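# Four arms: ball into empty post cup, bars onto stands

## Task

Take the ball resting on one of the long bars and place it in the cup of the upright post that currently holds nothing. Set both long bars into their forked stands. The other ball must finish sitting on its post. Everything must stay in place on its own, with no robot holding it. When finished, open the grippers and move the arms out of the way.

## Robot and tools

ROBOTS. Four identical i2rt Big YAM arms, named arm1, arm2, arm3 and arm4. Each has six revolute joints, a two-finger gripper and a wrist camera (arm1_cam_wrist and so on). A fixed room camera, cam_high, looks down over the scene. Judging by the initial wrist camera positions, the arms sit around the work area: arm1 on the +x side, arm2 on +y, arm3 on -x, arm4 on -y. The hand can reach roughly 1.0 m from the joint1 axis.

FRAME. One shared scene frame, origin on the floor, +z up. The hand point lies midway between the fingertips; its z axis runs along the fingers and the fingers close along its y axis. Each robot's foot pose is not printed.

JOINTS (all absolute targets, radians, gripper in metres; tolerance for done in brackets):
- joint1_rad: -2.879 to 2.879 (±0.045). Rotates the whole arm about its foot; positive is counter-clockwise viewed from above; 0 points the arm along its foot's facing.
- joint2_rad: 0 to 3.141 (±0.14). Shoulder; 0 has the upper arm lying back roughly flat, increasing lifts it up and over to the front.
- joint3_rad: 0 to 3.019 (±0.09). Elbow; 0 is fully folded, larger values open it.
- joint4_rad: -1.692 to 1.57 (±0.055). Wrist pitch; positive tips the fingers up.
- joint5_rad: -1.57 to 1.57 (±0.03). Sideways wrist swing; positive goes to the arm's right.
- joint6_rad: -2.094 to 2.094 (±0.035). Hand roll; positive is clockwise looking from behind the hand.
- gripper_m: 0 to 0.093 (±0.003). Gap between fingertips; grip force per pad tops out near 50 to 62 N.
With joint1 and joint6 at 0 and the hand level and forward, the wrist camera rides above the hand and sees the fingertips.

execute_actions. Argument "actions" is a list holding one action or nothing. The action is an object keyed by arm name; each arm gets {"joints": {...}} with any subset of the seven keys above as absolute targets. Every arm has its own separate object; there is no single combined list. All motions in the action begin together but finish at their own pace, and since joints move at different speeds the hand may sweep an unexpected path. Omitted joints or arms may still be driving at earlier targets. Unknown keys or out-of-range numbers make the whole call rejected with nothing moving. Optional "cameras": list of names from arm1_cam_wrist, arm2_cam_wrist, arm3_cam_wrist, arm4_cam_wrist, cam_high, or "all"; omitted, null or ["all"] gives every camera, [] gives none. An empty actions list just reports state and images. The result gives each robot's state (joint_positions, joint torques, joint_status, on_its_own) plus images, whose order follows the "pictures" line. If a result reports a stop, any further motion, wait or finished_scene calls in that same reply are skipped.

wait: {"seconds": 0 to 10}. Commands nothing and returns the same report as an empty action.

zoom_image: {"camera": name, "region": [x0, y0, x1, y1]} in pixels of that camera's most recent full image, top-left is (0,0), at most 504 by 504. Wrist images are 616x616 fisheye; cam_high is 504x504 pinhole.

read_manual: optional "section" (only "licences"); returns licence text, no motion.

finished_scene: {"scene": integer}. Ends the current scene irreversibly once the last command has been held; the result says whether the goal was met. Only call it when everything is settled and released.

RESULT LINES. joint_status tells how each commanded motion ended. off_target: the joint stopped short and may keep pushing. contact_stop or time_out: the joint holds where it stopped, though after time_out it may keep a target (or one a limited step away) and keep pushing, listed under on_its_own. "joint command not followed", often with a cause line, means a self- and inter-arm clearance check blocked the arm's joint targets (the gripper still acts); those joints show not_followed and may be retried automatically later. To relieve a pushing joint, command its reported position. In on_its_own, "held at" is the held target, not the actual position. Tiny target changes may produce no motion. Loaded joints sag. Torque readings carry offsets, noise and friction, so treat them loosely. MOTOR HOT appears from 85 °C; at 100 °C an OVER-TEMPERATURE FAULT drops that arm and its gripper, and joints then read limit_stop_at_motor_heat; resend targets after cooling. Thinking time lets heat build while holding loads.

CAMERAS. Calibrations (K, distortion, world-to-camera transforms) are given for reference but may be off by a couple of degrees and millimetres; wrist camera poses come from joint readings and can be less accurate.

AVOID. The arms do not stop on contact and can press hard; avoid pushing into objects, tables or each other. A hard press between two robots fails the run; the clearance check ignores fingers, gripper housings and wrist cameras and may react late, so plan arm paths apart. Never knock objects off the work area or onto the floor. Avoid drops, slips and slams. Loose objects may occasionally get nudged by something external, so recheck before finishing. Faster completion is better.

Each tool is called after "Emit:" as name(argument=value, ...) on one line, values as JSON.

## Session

Emit:
execute_actions(actions=[])

Scene clock: 0.00 s.
Joint torques (N m, as the arm reports them, + toward a larger angle): no reading
Motor temperatures (°C, as the motors report them): arm1=[23 23 20 21 21 23] | arm2=[21 23 23 21 20 20] | arm3=[24 24 23 21 22 21] | arm4=[23 23 23 20 20 22]
arm1.joint_positions: joint1_rad=+0.447 joint2_rad=+0.461 joint3_rad=+1.438 joint4_rad=-1.159 joint5_rad=+0.237 joint6_rad=-0.291 gripper_m=+0.094
arm1.joint_status: not commanded
arm1.hand: x=+1.2771 y=-0.0452 z=+1.4115 quat_wxyz=(+0.028, -0.739, -0.223, +0.635) (m; scene frame)
arm2.joint_positions: joint1_rad=-0.450 joint2_rad=+0.464 joint3_rad=+1.317 joint4_rad=-1.516 joint5_rad=+0.230 joint6_rad=-0.183 gripper_m=+0.095
arm2.joint_status: not commanded
arm2.hand: x=-0.1080 y=+1.3276 z=+1.3426 quat_wxyz=(-0.088, -0.753, -0.485, +0.436) (m; scene frame)
arm3.joint_positions: joint1_rad=-0.024 joint2_rad=+0.473 joint3_rad=+1.338 joint4_rad=-1.407 joint5_rad=-0.228 joint6_rad=-0.290 gripper_m=+0.095
arm3.joint_status: not commanded
arm3.hand: x=-1.2773 y=+0.0318 z=+1.3756 quat_wxyz=(-0.497, +0.168, -0.851, -0.022) (m; scene frame)
arm4.joint_positions: joint1_rad=+0.008 joint2_rad=+0.522 joint3_rad=+1.404 joint4_rad=-1.321 joint5_rad=-0.229 joint6_rad=+0.162 gripper_m=+0.094
arm4.joint_status: not commanded
arm4.hand: x=-0.0359 y=-1.2639 z=+1.3985 quat_wxyz=(-0.262, +0.594, -0.593, -0.477) (m; scene frame)
pictures: arm1_cam_wrist, arm2_cam_wrist, arm3_cam_wrist, arm4_cam_wrist, cam_high
camera_calibration (this result's frames):
arm1_cam_wrist: T_world_to_cam=[[-0.294717, 0.896034, 0.332061, -0.052544], [0.617731, 0.44377, -0.649212, 0.154903], [-0.729075, 0.0137904, -0.684295, 2.02221], [0, 0, 0, 1]] pos_world=[1.36317, -0.0495475, 1.5018]
arm2_cam_wrist: T_world_to_cam=[[-0.810256, 0.518649, 0.272926, -1.14239], [0.465316, 0.852419, -0.238459, -0.759064], [-0.356324, -0.0662161, -0.932013, 1.41928], [0, 0, 0, 1]] pos_world=[-0.0666974, 1.33352, 1.45357]
arm3_cam_wrist: T_world_to_cam=[[0.305621, -0.94325, 0.129903, 0.241165], [-0.851189, -0.331799, -0.406678, -0.510743], [0.426701, 0.0137171, -0.904289, 1.9137], [0, 0, 0, 1]] pos_world=[-1.32502, 0.0317641, 1.4915]
arm4_cam_wrist: T_world_to_cam=[[0.956589, 0.14786, -0.251147, 0.574678], [0.0134837, -0.883275, -0.468661, -0.451854], [-0.291128, 0.44493, -0.846925, 1.86341], [0, 0, 0, 1]] pos_world=[-0.00114781, -1.31317, 1.51073]
Images, in order (width x height): arm1_cam_wrist 616x616, arm2_cam_wrist 616x616, arm3_cam_wrist 616x616, arm4_cam_wrist 616x616, cam_high 504x504.

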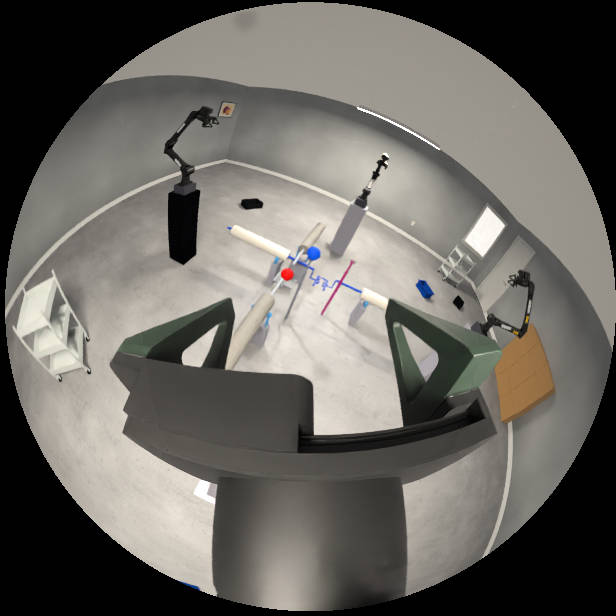

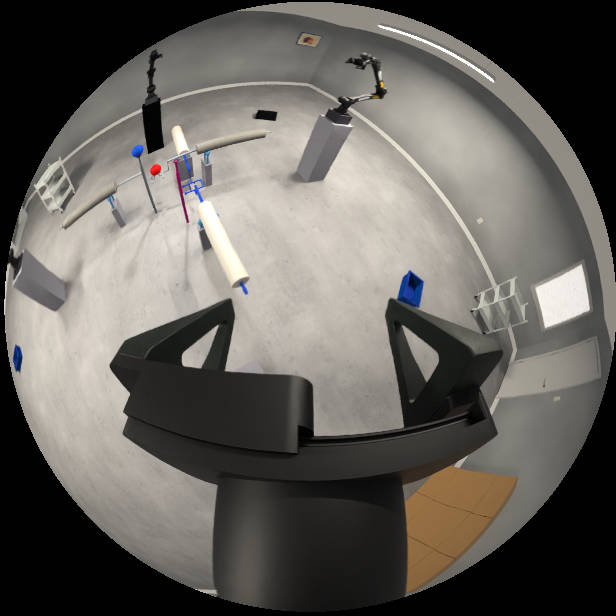

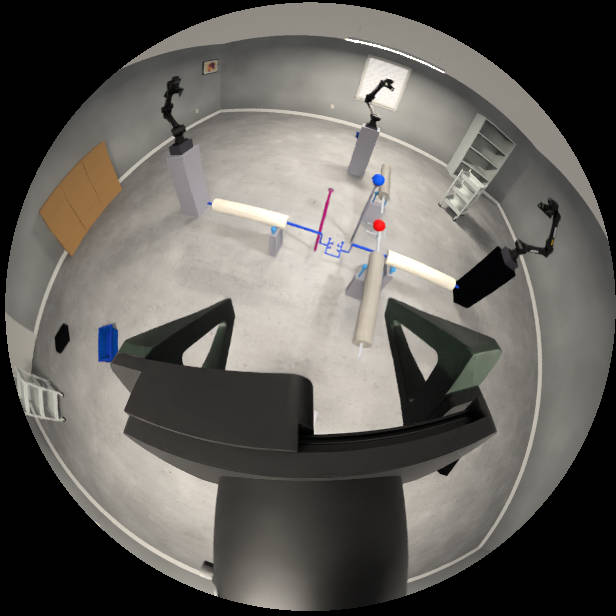

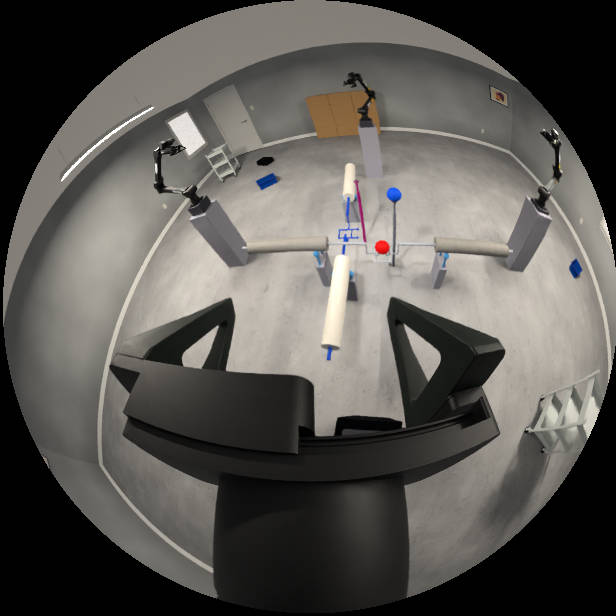

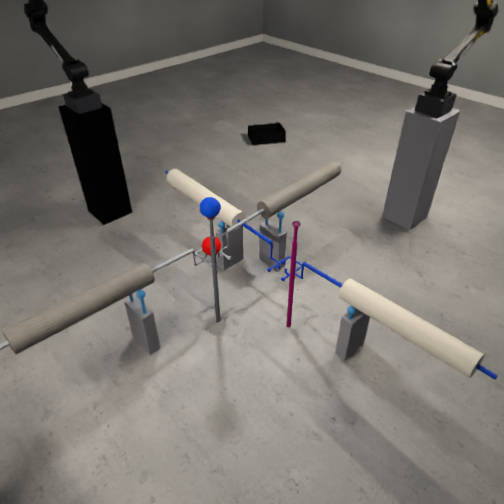

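Emit:
zoom_image(camera="cam_high", region=[150, 170, 330, 330])

Emit:
zoom_image(camera="arm4_cam_wrist", region=[290, 160, 470, 300])

Emit:
zoom_image(camera="arm3_cam_wrist", region=[260, 150, 440, 370])

Region (150, 170, 330, 330) of cam_high's 504x504 image, scaled by 2.800, with more detail than that image has.

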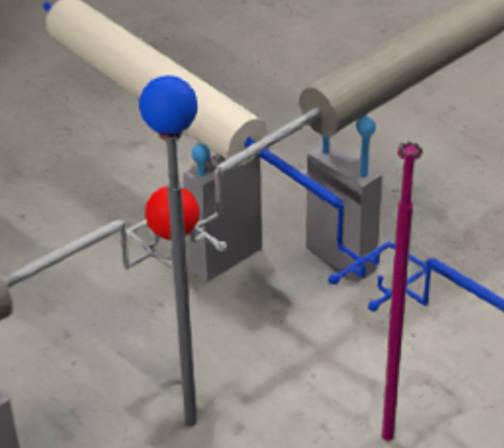

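Region (290, 160, 470, 300) of arm4_cam_wrist's 616x616 image, scaled by 2.800, with more detail than that image has.

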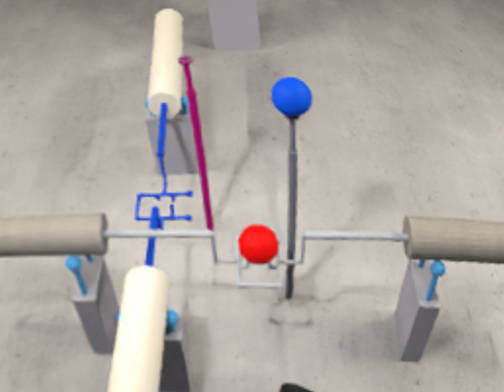

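Region (260, 150, 440, 370) of arm3_cam_wrist's 616x616 image, scaled by 2.291, with more detail than that image has; it fills the left 412 columns of this view, and the rest is white.

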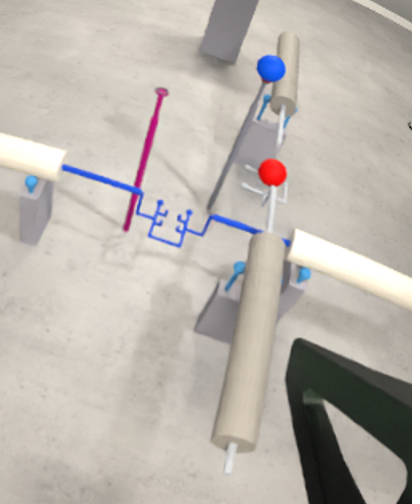

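Emit:
zoom_image(camera="cam_high", region=[0, 250, 180, 370])

Emit:
zoom_image(camera="cam_high", region=[240, 140, 380, 250])

Emit:
zoom_image(camera="arm4_cam_wrist", region=[420, 210, 540, 290])

Emit:
zoom_image(camera="arm4_cam_wrist", region=[220, 210, 340, 290])

Region (0, 250, 180, 370) of cam_high's 504x504 image, scaled by 2.800, with more detail than that image has.

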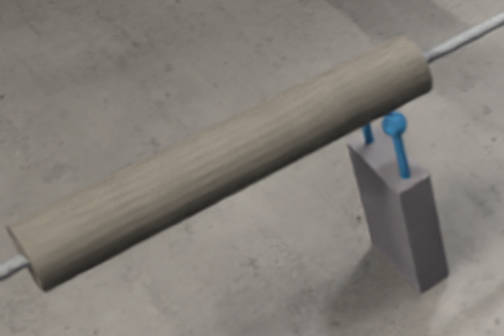

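Region (240, 140, 380, 250) of cam_high's 504x504 image, scaled by 3.600, with more detail than that image has; it fills the top 396 rows of this view, and the rest is white.

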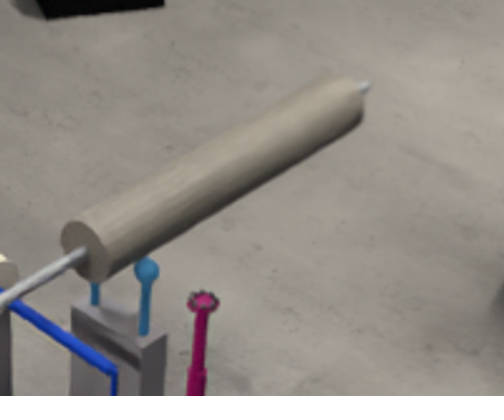

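Region (420, 210, 540, 290) of arm4_cam_wrist's 616x616 image, scaled by 4.200, with more detail than that image has.

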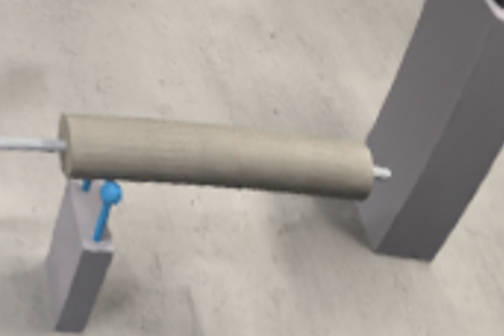

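Region (220, 210, 340, 290) of arm4_cam_wrist's 616x616 image, scaled by 4.200, with more detail than that image has.

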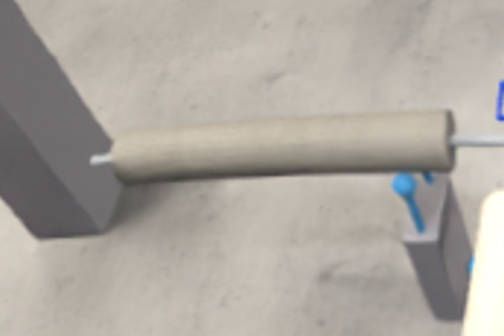

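Emit:
execute_actions(actions=[{"arm1":{"joints":{"joint1_rad":0.59,"joint2_rad":2.245,"joint3_rad":1.045,"joint4_rad":-0.33,"joint5_rad":0,"joint6_rad":0.633,"gripper_m":0.093}},"arm3":{"joints":{"joint1_rad":-0.56,"joint2_rad":2.47,"joint3_rad":1.275,"joint4_rad":-0.355,"joint5_rad":0,"joint6_rad":-0.564,"gripper_m":0.093}},"arm2":{"joints":{"joint1_rad":-0.03,"joint2_rad":2.3,"joint3_rad":1.55,"joint4_rad":0.65,"joint5_rad":0,"joint6_rad":0}},"arm4":{"joints":{"joint1_rad":0.05,"joint2_rad":2.25,"joint3_rad":1.5,"joint4_rad":0.65,"joint5_rad":0,"joint6_rad":0}}}])

Scene clock: 6.87 s.
Joint torques (N m, as the arm reports them, + toward a larger angle): arm1=[ -0.79 -15.67   3.41   0.89  -0.01   0.15] | arm2=[ -0.07 -25.3    7.74   2.79  -0.18   0.1 ] | arm3=[  0.42 -21.46   4.5    0.55   0.03  -0.02] | arm4=[  0.87 -17.85   8.01   2.63   0.2   -0.06]
Motor temperatures (°C, as the motors report them): arm1=[23 23 21 21 21 23] | arm2=[21 23 24 21 20 20] | arm3=[24 24 24 21 22 21] | arm4=[23 23 25 20 20 22]
arm1.joint_positions: joint1_rad=+0.582 joint2_rad=+2.259 joint3_rad=+1.038 joint4_rad=-0.349 joint5_rad=+0.004 joint6_rad=+0.619 gripper_m=+0.093
arm1.joint_status: all done
arm1.hand: x=+1.0906 y=-0.2582 z=+0.5495 quat_wxyz=(+0.004, -1.000, -0.003, -0.006) (m; scene frame)
arm2.joint_positions: joint1_rad=-0.037 joint2_rad=+2.316 joint3_rad=+1.537 joint4_rad=+0.621 joint5_rad=+0.004 joint6_rad=-0.007 gripper_m=+0.095
arm2.joint_status: all done
arm2.hand: x=-0.0764 y=+0.6094 z=+0.8910 quat_wxyz=(-0.432, -0.562, -0.518, +0.480) (m; scene frame)
arm3.joint_positions: joint1_rad=-0.557 joint2_rad=+2.469 joint3_rad=+1.265 joint4_rad=-0.364 joint5_rad=-0.001 joint6_rad=-0.555 gripper_m=+0.093
arm3.joint_status: all done
arm3.hand: x=-1.0292 y=-0.2641 z=+0.5554 quat_wxyz=(+0.000, -0.003, -1.000, -0.002) (m; scene frame)
arm4.joint_positions: joint1_rad=+0.045 joint2_rad=+2.247 joint3_rad=+1.486 joint4_rad=+0.633 joint5_rad=-0.003 joint6_rad=+0.016 gripper_m=+0.094
arm4.joint_status: all done
arm4.hand: x=-0.0518 y=-0.6195 z=+0.9179 quat_wxyz=(-0.444, +0.540, -0.520, -0.490) (m; scene frame)
pictures: arm1_cam_wrist, arm2_cam_wrist, arm3_cam_wrist, arm4_cam_wrist, cam_high
camera_calibration (this result's frames):
arm1_cam_wrist: T_world_to_cam=[[-0.013333, 0.999881, 0.00781771, 0.267676], [0.814834, 0.00633334, 0.57966, -1.19816], [0.579541, 0.0140988, -0.814821, -0.0560319], [0, 0, 0, 1]] pos_world=[1.01234, -0.259266, 0.646776]
arm2_cam_wrist: T_world_to_cam=[[-0.996366, 0.0850683, -0.00431542, -0.123982], [0.0643285, 0.718308, -0.692745, 0.186642], [-0.0558308, -0.690505, -0.72117, 1.17761], [0, 0, 0, 1]] pos_world=[-0.0697911, 0.689624, 0.978015]
arm3_cam_wrist: T_world_to_cam=[[-0.00658548, -0.999977, -0.00140401, -0.270611], [-0.817009, 0.00457093, 0.576607, -1.15337], [-0.576588, 0.00494433, -0.81702, -0.0131733], [0, 0, 0, 1]] pos_world=[-0.951694, -0.265268, 0.653901]
arm4_cam_wrist: T_world_to_cam=[[0.998206, 0.051432, -0.0306635, 0.113979], [0.0127658, -0.683108, -0.730206, 0.256339], [-0.0585024, 0.728504, -0.682539, 1.20195], [0, 0, 0, 1]] pos_world=[-0.04673, -0.706378, 1.01105]
Images, in order (width x height): arm1_cam_wrist 616x616, arm2_cam_wrist 616x616, arm3_cam_wrist 616x616, arm4_cam_wrist 616x616, cam_high 504x504.

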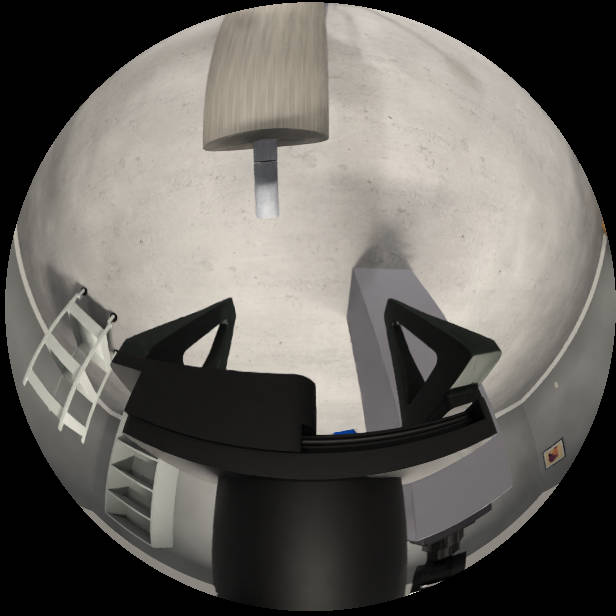

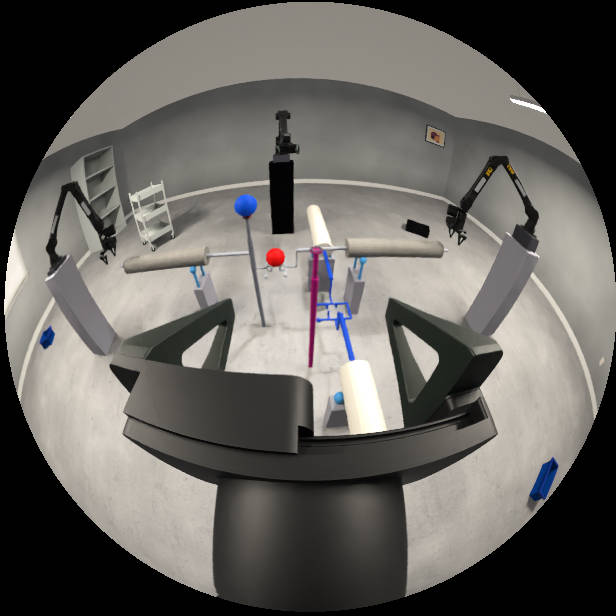

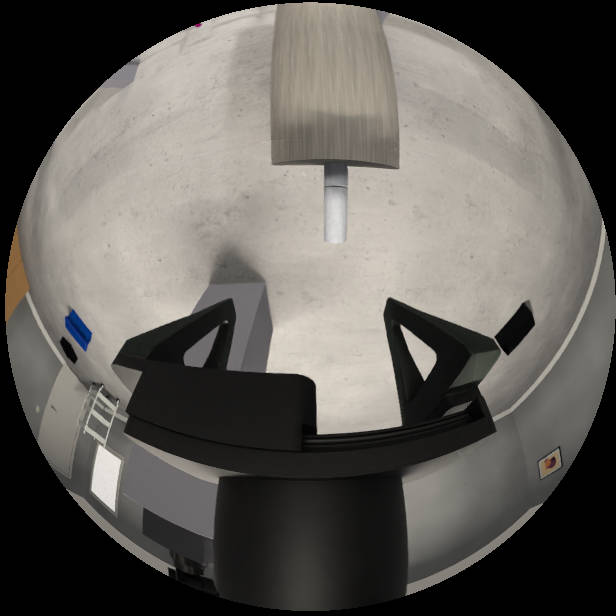

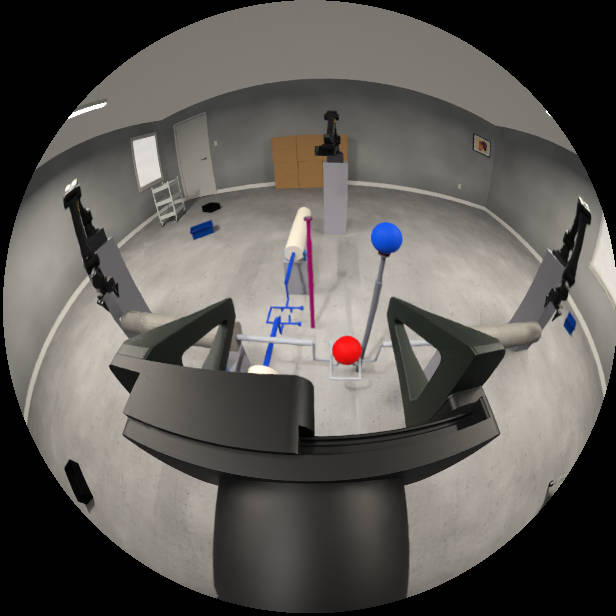

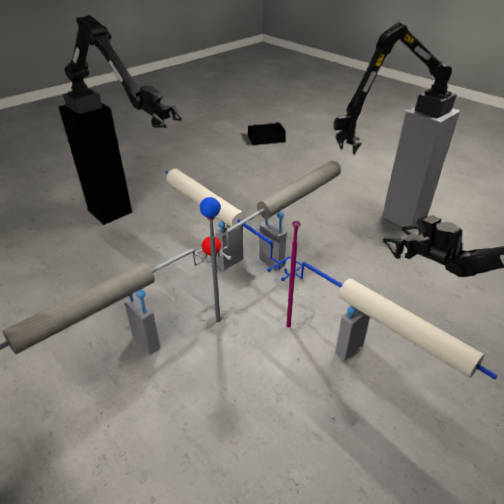

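Emit:
zoom_image(camera="arm1_cam_wrist", region=[190, 100, 350, 240])

Emit:
zoom_image(camera="arm3_cam_wrist", region=[255, 120, 415, 260])

Region (190, 100, 350, 240) of arm1_cam_wrist's 616x616 image, scaled by 3.150, with more detail than that image has; it fills the top 441 rows of this view, and the rest is white.

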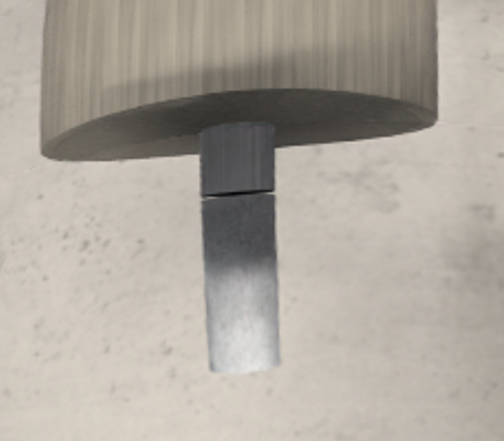

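Region (255, 120, 415, 260) of arm3_cam_wrist's 616x616 image, scaled by 3.150, with more detail than that image has; it fills the top 441 rows of this view, and the rest is white.

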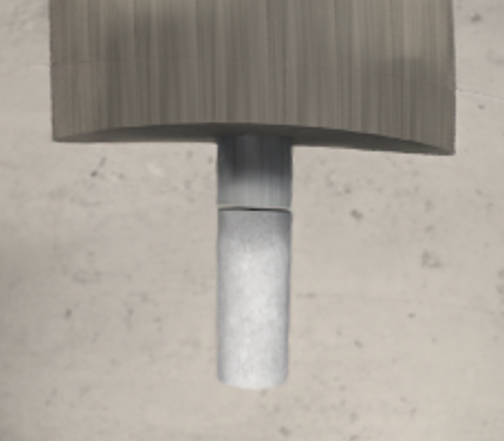

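Emit:
execute_actions(actions=[{"arm1":{"joints":{"joint1_rad":0.567,"joint2_rad":2.56,"joint3_rad":1.383,"joint4_rad":-0.325,"joint5_rad":0,"joint6_rad":0.628}},"arm3":{"joints":{"joint1_rad":-0.566,"joint2_rad":2.751,"joint3_rad":1.572,"joint4_rad":-0.376,"joint5_rad":0,"joint6_rad":-0.572}}}], cameras=["arm1_cam_wrist","arm3_cam_wrist","arm4_cam_wrist"])

Scene clock: 10.13 s.
Joint torques (N m, as the arm reports them, + toward a larger angle): arm1=[ -2.5  -18.3    4.62   0.82  -0.01   0.08] | arm2=[ -0.15 -25.51   7.8    2.81  -0.18   0.1 ] | arm3=[  0.15 -23.16   5.13   0.24   0.04  -0.02] | arm4=[  0.96 -17.92   8.01   2.63   0.2   -0.05]
Motor temperatures (°C, as the motors report them): arm1=[23 24 21 21 21 23] | arm2=[21 24 25 21 20 20] | arm3=[24 24 24 21 22 21] | arm4=[23 23 25 21 20 22]
arm1.joint_positions: joint1_rad=+0.581 joint2_rad=+2.575 joint3_rad=+1.360 joint4_rad=-0.338 joint5_rad=+0.004 joint6_rad=+0.619 gripper_m=+0.093
arm1.joint_status: all done
arm1.hand: x=+1.0358 y=-0.2975 z=+0.4459 quat_wxyz=(+0.000, -1.000, -0.002, +0.001) (m; scene frame)
arm2.joint_positions: joint1_rad=-0.037 joint2_rad=+2.316 joint3_rad=+1.537 joint4_rad=+0.621 joint5_rad=+0.004 joint6_rad=-0.007 gripper_m=+0.095
arm2.joint_status: not commanded
arm2.hand: x=-0.0764 y=+0.6094 z=+0.8910 quat_wxyz=(-0.432, -0.562, -0.518, +0.480) (m; scene frame)
arm3.joint_positions: joint1_rad=-0.557 joint2_rad=+2.750 joint3_rad=+1.553 joint4_rad=-0.371 joint5_rad=-0.001 joint6_rad=-0.562 gripper_m=+0.093
arm3.joint_status: all done
arm3.hand: x=-0.9957 y=-0.2850 z=+0.4549 quat_wxyz=(+0.000, +0.001, -1.000, -0.002) (m; scene frame)
arm4.joint_positions: joint1_rad=+0.045 joint2_rad=+2.247 joint3_rad=+1.486 joint4_rad=+0.633 joint5_rad=-0.003 joint6_rad=+0.016 gripper_m=+0.094
arm4.joint_status: not commanded
arm4.hand: x=-0.0518 y=-0.6195 z=+0.9179 quat_wxyz=(-0.444, +0.540, -0.520, -0.490) (m; scene frame)
pictures: arm1_cam_wrist, arm3_cam_wrist, arm4_cam_wrist
camera_calibration (this result's frames):
arm1_cam_wrist: T_world_to_cam=[[-0.0124782, 0.999921, -0.00179439, 0.310526], [0.822667, 0.0112862, 0.568412, -1.09478], [0.568387, 0.00561655, -0.822742, -0.0956024], [0, 0, 0, 1]] pos_world=[0.958849, -0.297609, 0.544185]
arm3_cam_wrist: T_world_to_cam=[[0.00104417, -0.999998, -0.00160239, -0.283681], [-0.816848, -0.00177727, 0.576851, -1.06976], [-0.576853, 0.000706579, -0.816848, -0.0773891], [0, 0, 0, 1]] pos_world=[-0.918177, -0.285527, 0.553423]
arm4_cam_wrist: T_world_to_cam=[[0.998206, 0.051432, -0.0306635, 0.113979], [0.0127658, -0.683108, -0.730206, 0.256339], [-0.0585024, 0.728504, -0.682539, 1.20195], [0, 0, 0, 1]] pos_world=[-0.04673, -0.706378, 1.01105]
Images, in order (width x height): arm1_cam_wrist 616x616, arm3_cam_wrist 616x616, arm4_cam_wrist 616x616.

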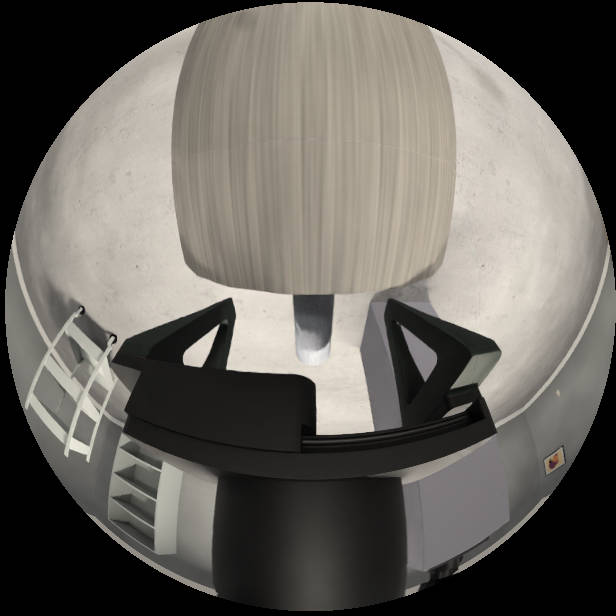

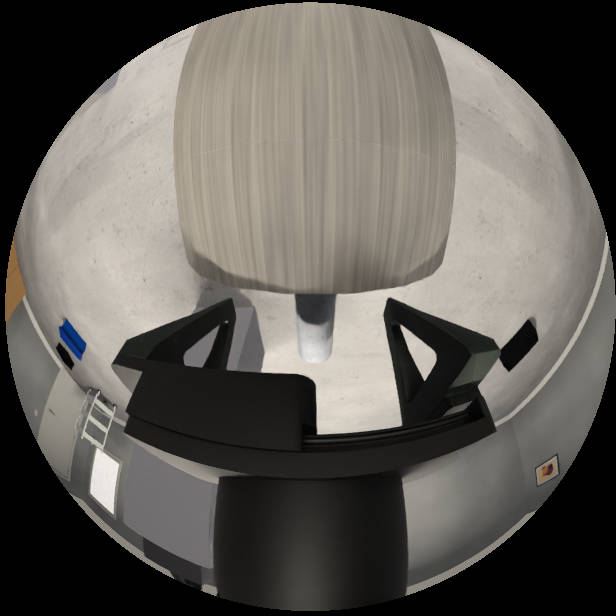

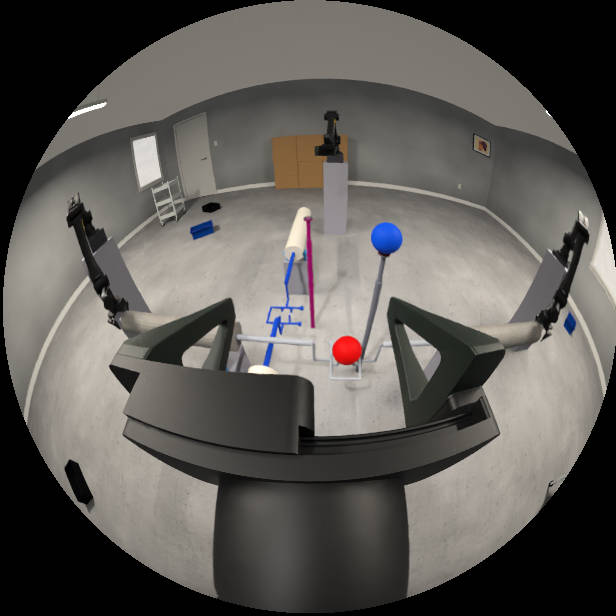

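Emit:
execute_actions(actions=[{"arm1":{"joints":{"gripper_m":0.005,"joint1_rad":0.575}},"arm3":{"joints":{"gripper_m":0.005,"joint1_rad":-0.562}}}], cameras=["arm1_cam_wrist","arm3_cam_wrist","arm2_cam_wrist","arm4_cam_wrist","cam_high"])

Emit:
zoom_image(camera="arm2_cam_wrist", region=[190, 180, 380, 330])

Emit:
zoom_image(camera="arm4_cam_wrist", region=[250, 195, 430, 390])

Scene clock: 11.03 s.
Joint torques (N m, as the arm reports them, + toward a larger angle): arm1=[ -1.82 -18.34   4.61   0.83  -0.1    0.13] | arm2=[ -0.1  -25.51   7.78   2.8   -0.18   0.1 ] | arm3=[  0.85 -23.28   4.97   0.23  -0.25   0.05] | arm4=[  0.88 -17.88   8.02   2.63   0.2   -0.06]
Motor temperatures (°C, as the motors report them): arm1=[23 24 21 21 21 23] | arm2=[21 24 25 21 20 20] | arm3=[24 24 24 21 22 21] | arm4=[23 23 25 21 20 22]
arm1.joint_positions: joint1_rad=+0.580 joint2_rad=+2.575 joint3_rad=+1.360 joint4_rad=-0.338 joint5_rad=+0.007 joint6_rad=+0.616 gripper_m=+0.019
arm1.joint_status: gripper_m off_target (ended at +0.019, target +0.005); the others done
arm1.hand: x=+1.0352 y=-0.2966 z=+0.4459 quat_wxyz=(+0.001, -1.000, -0.003, +0.002) (m; scene frame)
arm2.joint_positions: joint1_rad=-0.037 joint2_rad=+2.316 joint3_rad=+1.537 joint4_rad=+0.621 joint5_rad=+0.004 joint6_rad=-0.007 gripper_m=+0.095
arm2.joint_status: not commanded
arm2.hand: x=-0.0764 y=+0.6094 z=+0.8910 quat_wxyz=(-0.432, -0.562, -0.518, +0.480) (m; scene frame)
arm3.joint_positions: joint1_rad=-0.558 joint2_rad=+2.750 joint3_rad=+1.555 joint4_rad=-0.371 joint5_rad=+0.006 joint6_rad=-0.571 gripper_m=+0.019
arm3.joint_status: gripper_m off_target (ended at +0.019, target +0.005); the others done
arm3.hand: x=-0.9956 y=-0.2871 z=+0.4552 quat_wxyz=(+0.001, +0.004, -1.000, +0.002) (m; scene frame)
arm4.joint_positions: joint1_rad=+0.045 joint2_rad=+2.247 joint3_rad=+1.486 joint4_rad=+0.633 joint5_rad=-0.003 joint6_rad=+0.016 gripper_m=+0.094
arm4.joint_status: not commanded
arm4.hand: x=-0.0518 y=-0.6195 z=+0.9179 quat_wxyz=(-0.444, +0.540, -0.520, -0.490) (m; scene frame)
pictures: arm1_cam_wrist, arm2_cam_wrist, arm3_cam_wrist, arm4_cam_wrist, cam_high
camera_calibration (this result's frames):
arm1_cam_wrist: T_world_to_cam=[[-0.0136161, 0.999907, 0.000732024, 0.309659], [0.823668, 0.0108011, 0.56697, -1.09479], [0.566909, 0.00832287, -0.823738, -0.0924624], [0, 0, 0, 1]] pos_world=[0.958377, -0.297036, 0.544321]
arm2_cam_wrist: T_world_to_cam=[[-0.996366, 0.0850683, -0.00431542, -0.123982], [0.0643285, 0.718308, -0.692745, 0.186642], [-0.0558308, -0.690505, -0.72117, 1.17761], [0, 0, 0, 1]] pos_world=[-0.0697911, 0.689624, 0.978015]
arm3_cam_wrist: T_world_to_cam=[[0.008294, -0.999951, 0.00541818, -0.281827], [-0.815832, -0.00363347, 0.578278, -1.07001], [-0.57823, -0.00921656, -0.815822, -0.0818068], [0, 0, 0, 1]] pos_world=[-0.917915, -0.286455, 0.553551]
arm4_cam_wrist: T_world_to_cam=[[0.998206, 0.051432, -0.0306635, 0.113979], [0.0127658, -0.683108, -0.730206, 0.256339], [-0.0585024, 0.728504, -0.682539, 1.20195], [0, 0, 0, 1]] pos_world=[-0.04673, -0.706378, 1.01105]
Images, in order (width x height): arm1_cam_wrist 616x616, arm2_cam_wrist 616x616, arm3_cam_wrist 616x616, arm4_cam_wrist 616x616, cam_high 504x504.

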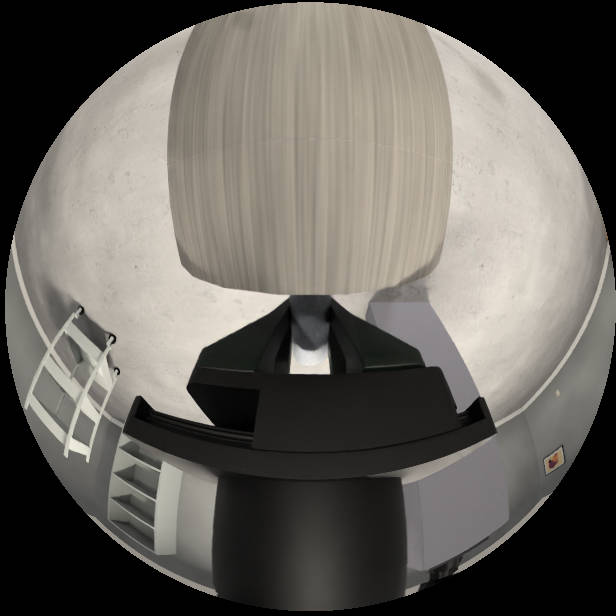

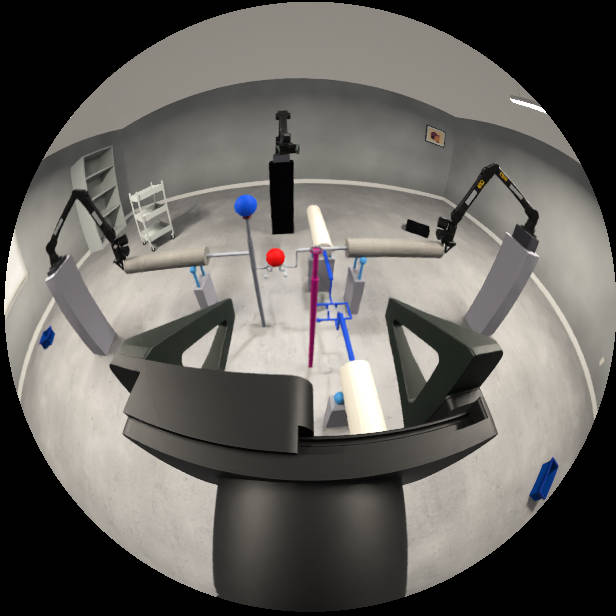

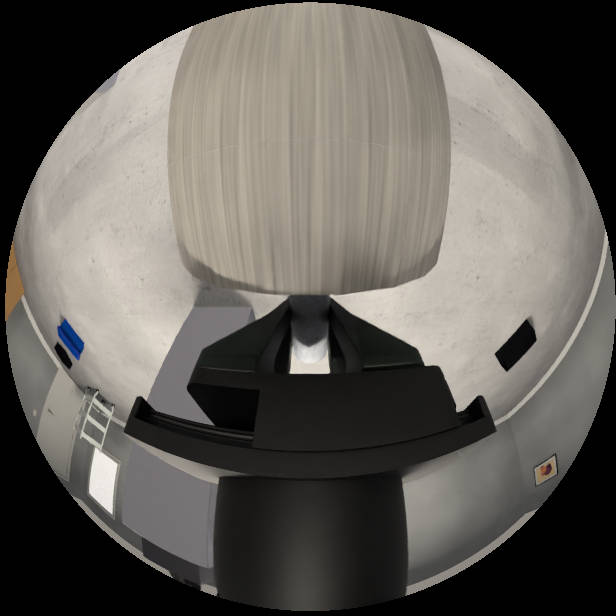

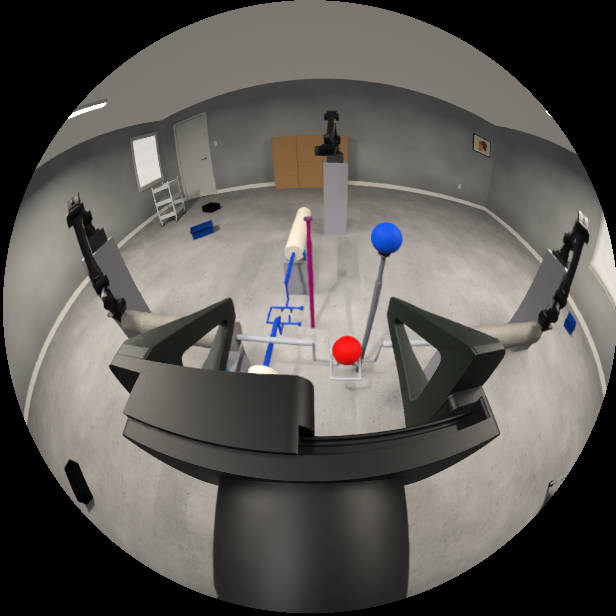

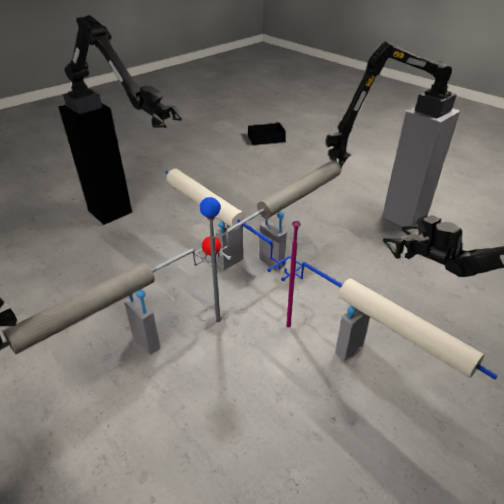

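Region (190, 180, 380, 330) of arm2_cam_wrist's 616x616 image, scaled by 2.653, with more detail than that image has; it fills the top 398 rows of this view, and the rest is white.

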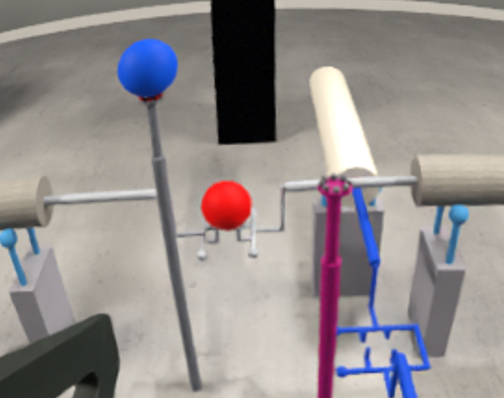

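Region (250, 195, 430, 390) of arm4_cam_wrist's 616x616 image, scaled by 2.585, with more detail than that image has; it fills the left 465 columns of this view, and the rest is white.

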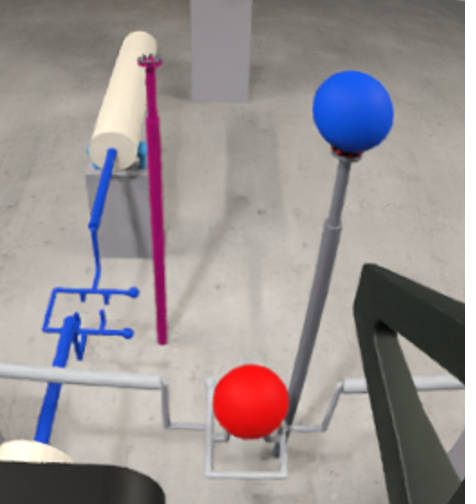

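Emit:
execute_actions(actions=[{"arm1":{"joints":{"joint1_rad":0.577,"joint2_rad":2.254,"joint3_rad":1.238,"joint4_rad":-0.5,"joint5_rad":0,"joint6_rad":0.625}},"arm3":{"joints":{"joint1_rad":-0.562,"joint2_rad":2.443,"joint3_rad":1.386,"joint4_rad":-0.485,"joint5_rad":0,"joint6_rad":-0.575}}}], cameras=["arm2_cam_wrist","cam_high"])

Scene clock: 15.50 s.
Joint torques (N m, as the arm reports them, + toward a larger angle): arm1=[ -1.45 -18.8    4.84   0.21   0.02   0.14] | arm2=[ -0.09 -25.51   7.8    2.81  -0.18   0.09] | arm3=[  1.47 -27.03   4.97   0.02   0.     0.06] | arm4=[  0.93 -17.87   8.03   2.63   0.2   -0.05]
Motor temperatures (°C, as the motors report them): arm1=[23 24 21 21 21 23] | arm2=[21 25 25 21 20 20] | arm3=[24 25 24 21 22 21] | arm4=[23 24 25 21 20 22]
arm1.joint_positions: joint1_rad=+0.578 joint2_rad=+2.285 joint3_rad=+1.228 joint4_rad=-0.495 joint5_rad=+0.003 joint6_rad=+0.610 gripper_m=+0.019
arm1.joint_status: all done
arm1.hand: x=+1.0347 y=-0.2961 z=+0.5671 quat_wxyz=(-0.001, -1.000, -0.005, +0.001) (m; scene frame)
arm2.joint_positions: joint1_rad=-0.037 joint2_rad=+2.316 joint3_rad=+1.537 joint4_rad=+0.621 joint5_rad=+0.004 joint6_rad=-0.007 gripper_m=+0.095
arm2.joint_status: not commanded
arm2.hand: x=-0.0764 y=+0.6094 z=+0.8910 quat_wxyz=(-0.432, -0.562, -0.518, +0.480) (m; scene frame)
arm3.joint_positions: joint1_rad=-0.559 joint2_rad=+2.478 joint3_rad=+1.380 joint4_rad=-0.477 joint5_rad=+0.001 joint6_rad=-0.571 gripper_m=+0.019
arm3.joint_status: all done
arm3.hand: x=-0.9986 y=-0.2850 z=+0.5688 quat_wxyz=(+0.003, +0.004, -1.000, -0.002) (m; scene frame)
arm4.joint_positions: joint1_rad=+0.045 joint2_rad=+2.247 joint3_rad=+1.486 joint4_rad=+0.633 joint5_rad=-0.003 joint6_rad=+0.016 gripper_m=+0.094
arm4.joint_status: not commanded
arm4.hand: x=-0.0518 y=-0.6195 z=+0.9179 quat_wxyz=(-0.444, +0.540, -0.520, -0.490) (m; scene frame)
pictures: arm2_cam_wrist, cam_high
camera_calibration (this result's frames):
arm2_cam_wrist: T_world_to_cam=[[-0.996366, 0.0850683, -0.00431542, -0.123982], [0.0643285, 0.718308, -0.692745, 0.186642], [-0.0558308, -0.690505, -0.72117, 1.17761], [0, 0, 0, 1]] pos_world=[-0.0697911, 0.689624, 0.978015]
Images, in order (width x height): arm2_cam_wrist 616x616, cam_high 504x504.

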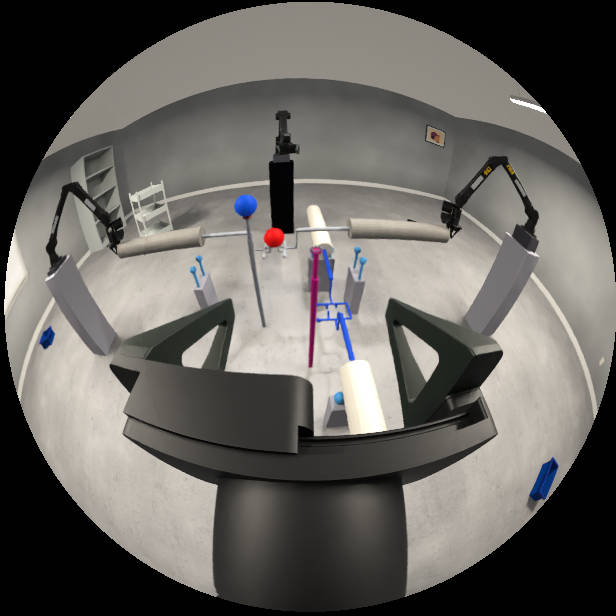

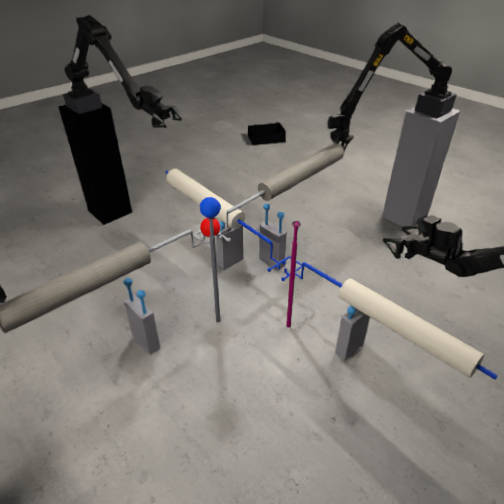

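Emit:
execute_actions(actions=[{"arm1":{"joints":{"joint1_rad":0.5,"joint2_rad":2.067,"joint3_rad":1.436,"joint4_rad":-0.867,"joint5_rad":0,"joint6_rad":0.536}},"arm3":{"joints":{"joint1_rad":-0.641,"joint2_rad":2.035,"joint3_rad":1.108,"joint4_rad":-0.61,"joint5_rad":0,"joint6_rad":-0.655}}}], cameras=["arm2_cam_wrist","cam_high"])

Scene clock: 17.27 s.
Joint torques (N m, as the arm reports them, + toward a larger angle): arm1=[ -1.2  -18.69   9.45  -0.11   0.01   0.08] | arm2=[ -0.06 -25.55   7.78   2.81  -0.18   0.1 ] | arm3=[  0.46 -22.99   6.29   0.36  -0.16   0.07] | arm4=[  0.87 -17.88   8.03   2.63   0.2   -0.05]
Motor temperatures (°C, as the motors report them): arm1=[23 24 21 21 21 23] | arm2=[21 25 25 21 20 20] | arm3=[24 25 24 21 22 21] | arm4=[23 24 26 21 20 22]
arm1.joint_positions: joint1_rad=+0.496 joint2_rad=+2.090 joint3_rad=+1.392 joint4_rad=-0.852 joint5_rad=+0.003 joint6_rad=+0.527 gripper_m=+0.019
arm1.joint_status: all done
arm1.hand: x=+0.9642 y=-0.2893 z=+0.7069 quat_wxyz=(-0.001, -1.000, -0.006, +0.003) (m; scene frame)
arm2.joint_positions: joint1_rad=-0.037 joint2_rad=+2.316 joint3_rad=+1.537 joint4_rad=+0.621 joint5_rad=+0.004 joint6_rad=-0.007 gripper_m=+0.095
arm2.joint_status: not commanded
arm2.hand: x=-0.0764 y=+0.6094 z=+0.8910 quat_wxyz=(-0.432, -0.562, -0.518, +0.480) (m; scene frame)
arm3.joint_positions: joint1_rad=-0.640 joint2_rad=+2.072 joint3_rad=+1.095 joint4_rad=-0.613 joint5_rad=+0.003 joint6_rad=-0.654 gripper_m=+0.019
arm3.joint_status: all done
arm3.hand: x=-1.0729 y=-0.2841 z=+0.7122 quat_wxyz=(+0.009, +0.005, -1.000, -0.006) (m; scene frame)
arm4.joint_positions: joint1_rad=+0.045 joint2_rad=+2.247 joint3_rad=+1.486 joint4_rad=+0.633 joint5_rad=-0.003 joint6_rad=+0.016 gripper_m=+0.094
arm4.joint_status: not commanded
arm4.hand: x=-0.0518 y=-0.6195 z=+0.9179 quat_wxyz=(-0.444, +0.540, -0.520, -0.490) (m; scene frame)
pictures: arm2_cam_wrist, cam_high
camera_calibration (this result's frames):
arm2_cam_wrist: T_world_to_cam=[[-0.996366, 0.0850683, -0.00431542, -0.123982], [0.0643285, 0.718308, -0.692745, 0.186642], [-0.0558308, -0.690505, -0.72117, 1.17761], [0, 0, 0, 1]] pos_world=[-0.0697911, 0.689624, 0.978015]
Images, in order (width x height): arm2_cam_wrist 616x616, cam_high 504x504.

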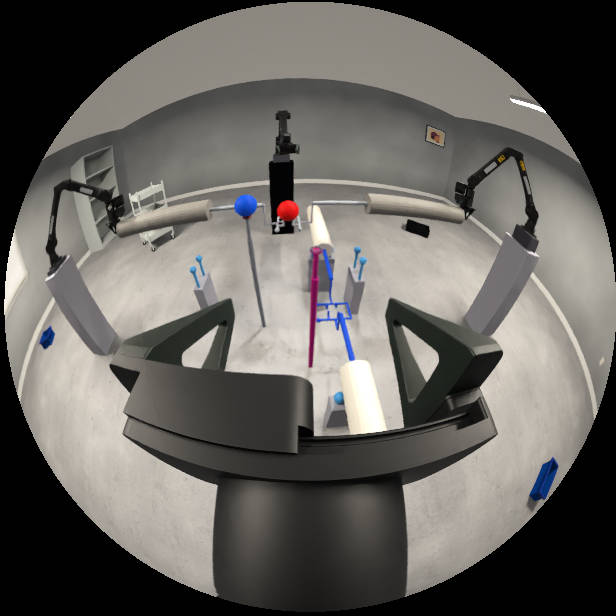

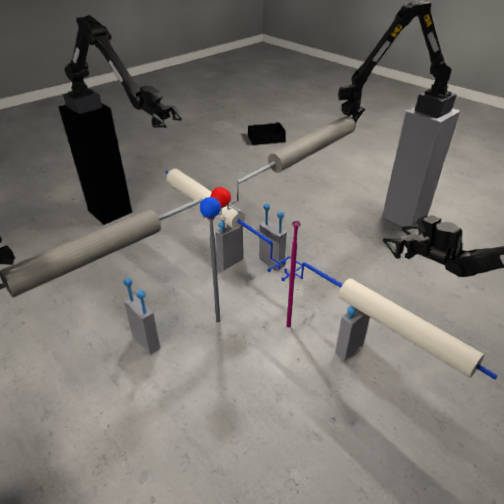

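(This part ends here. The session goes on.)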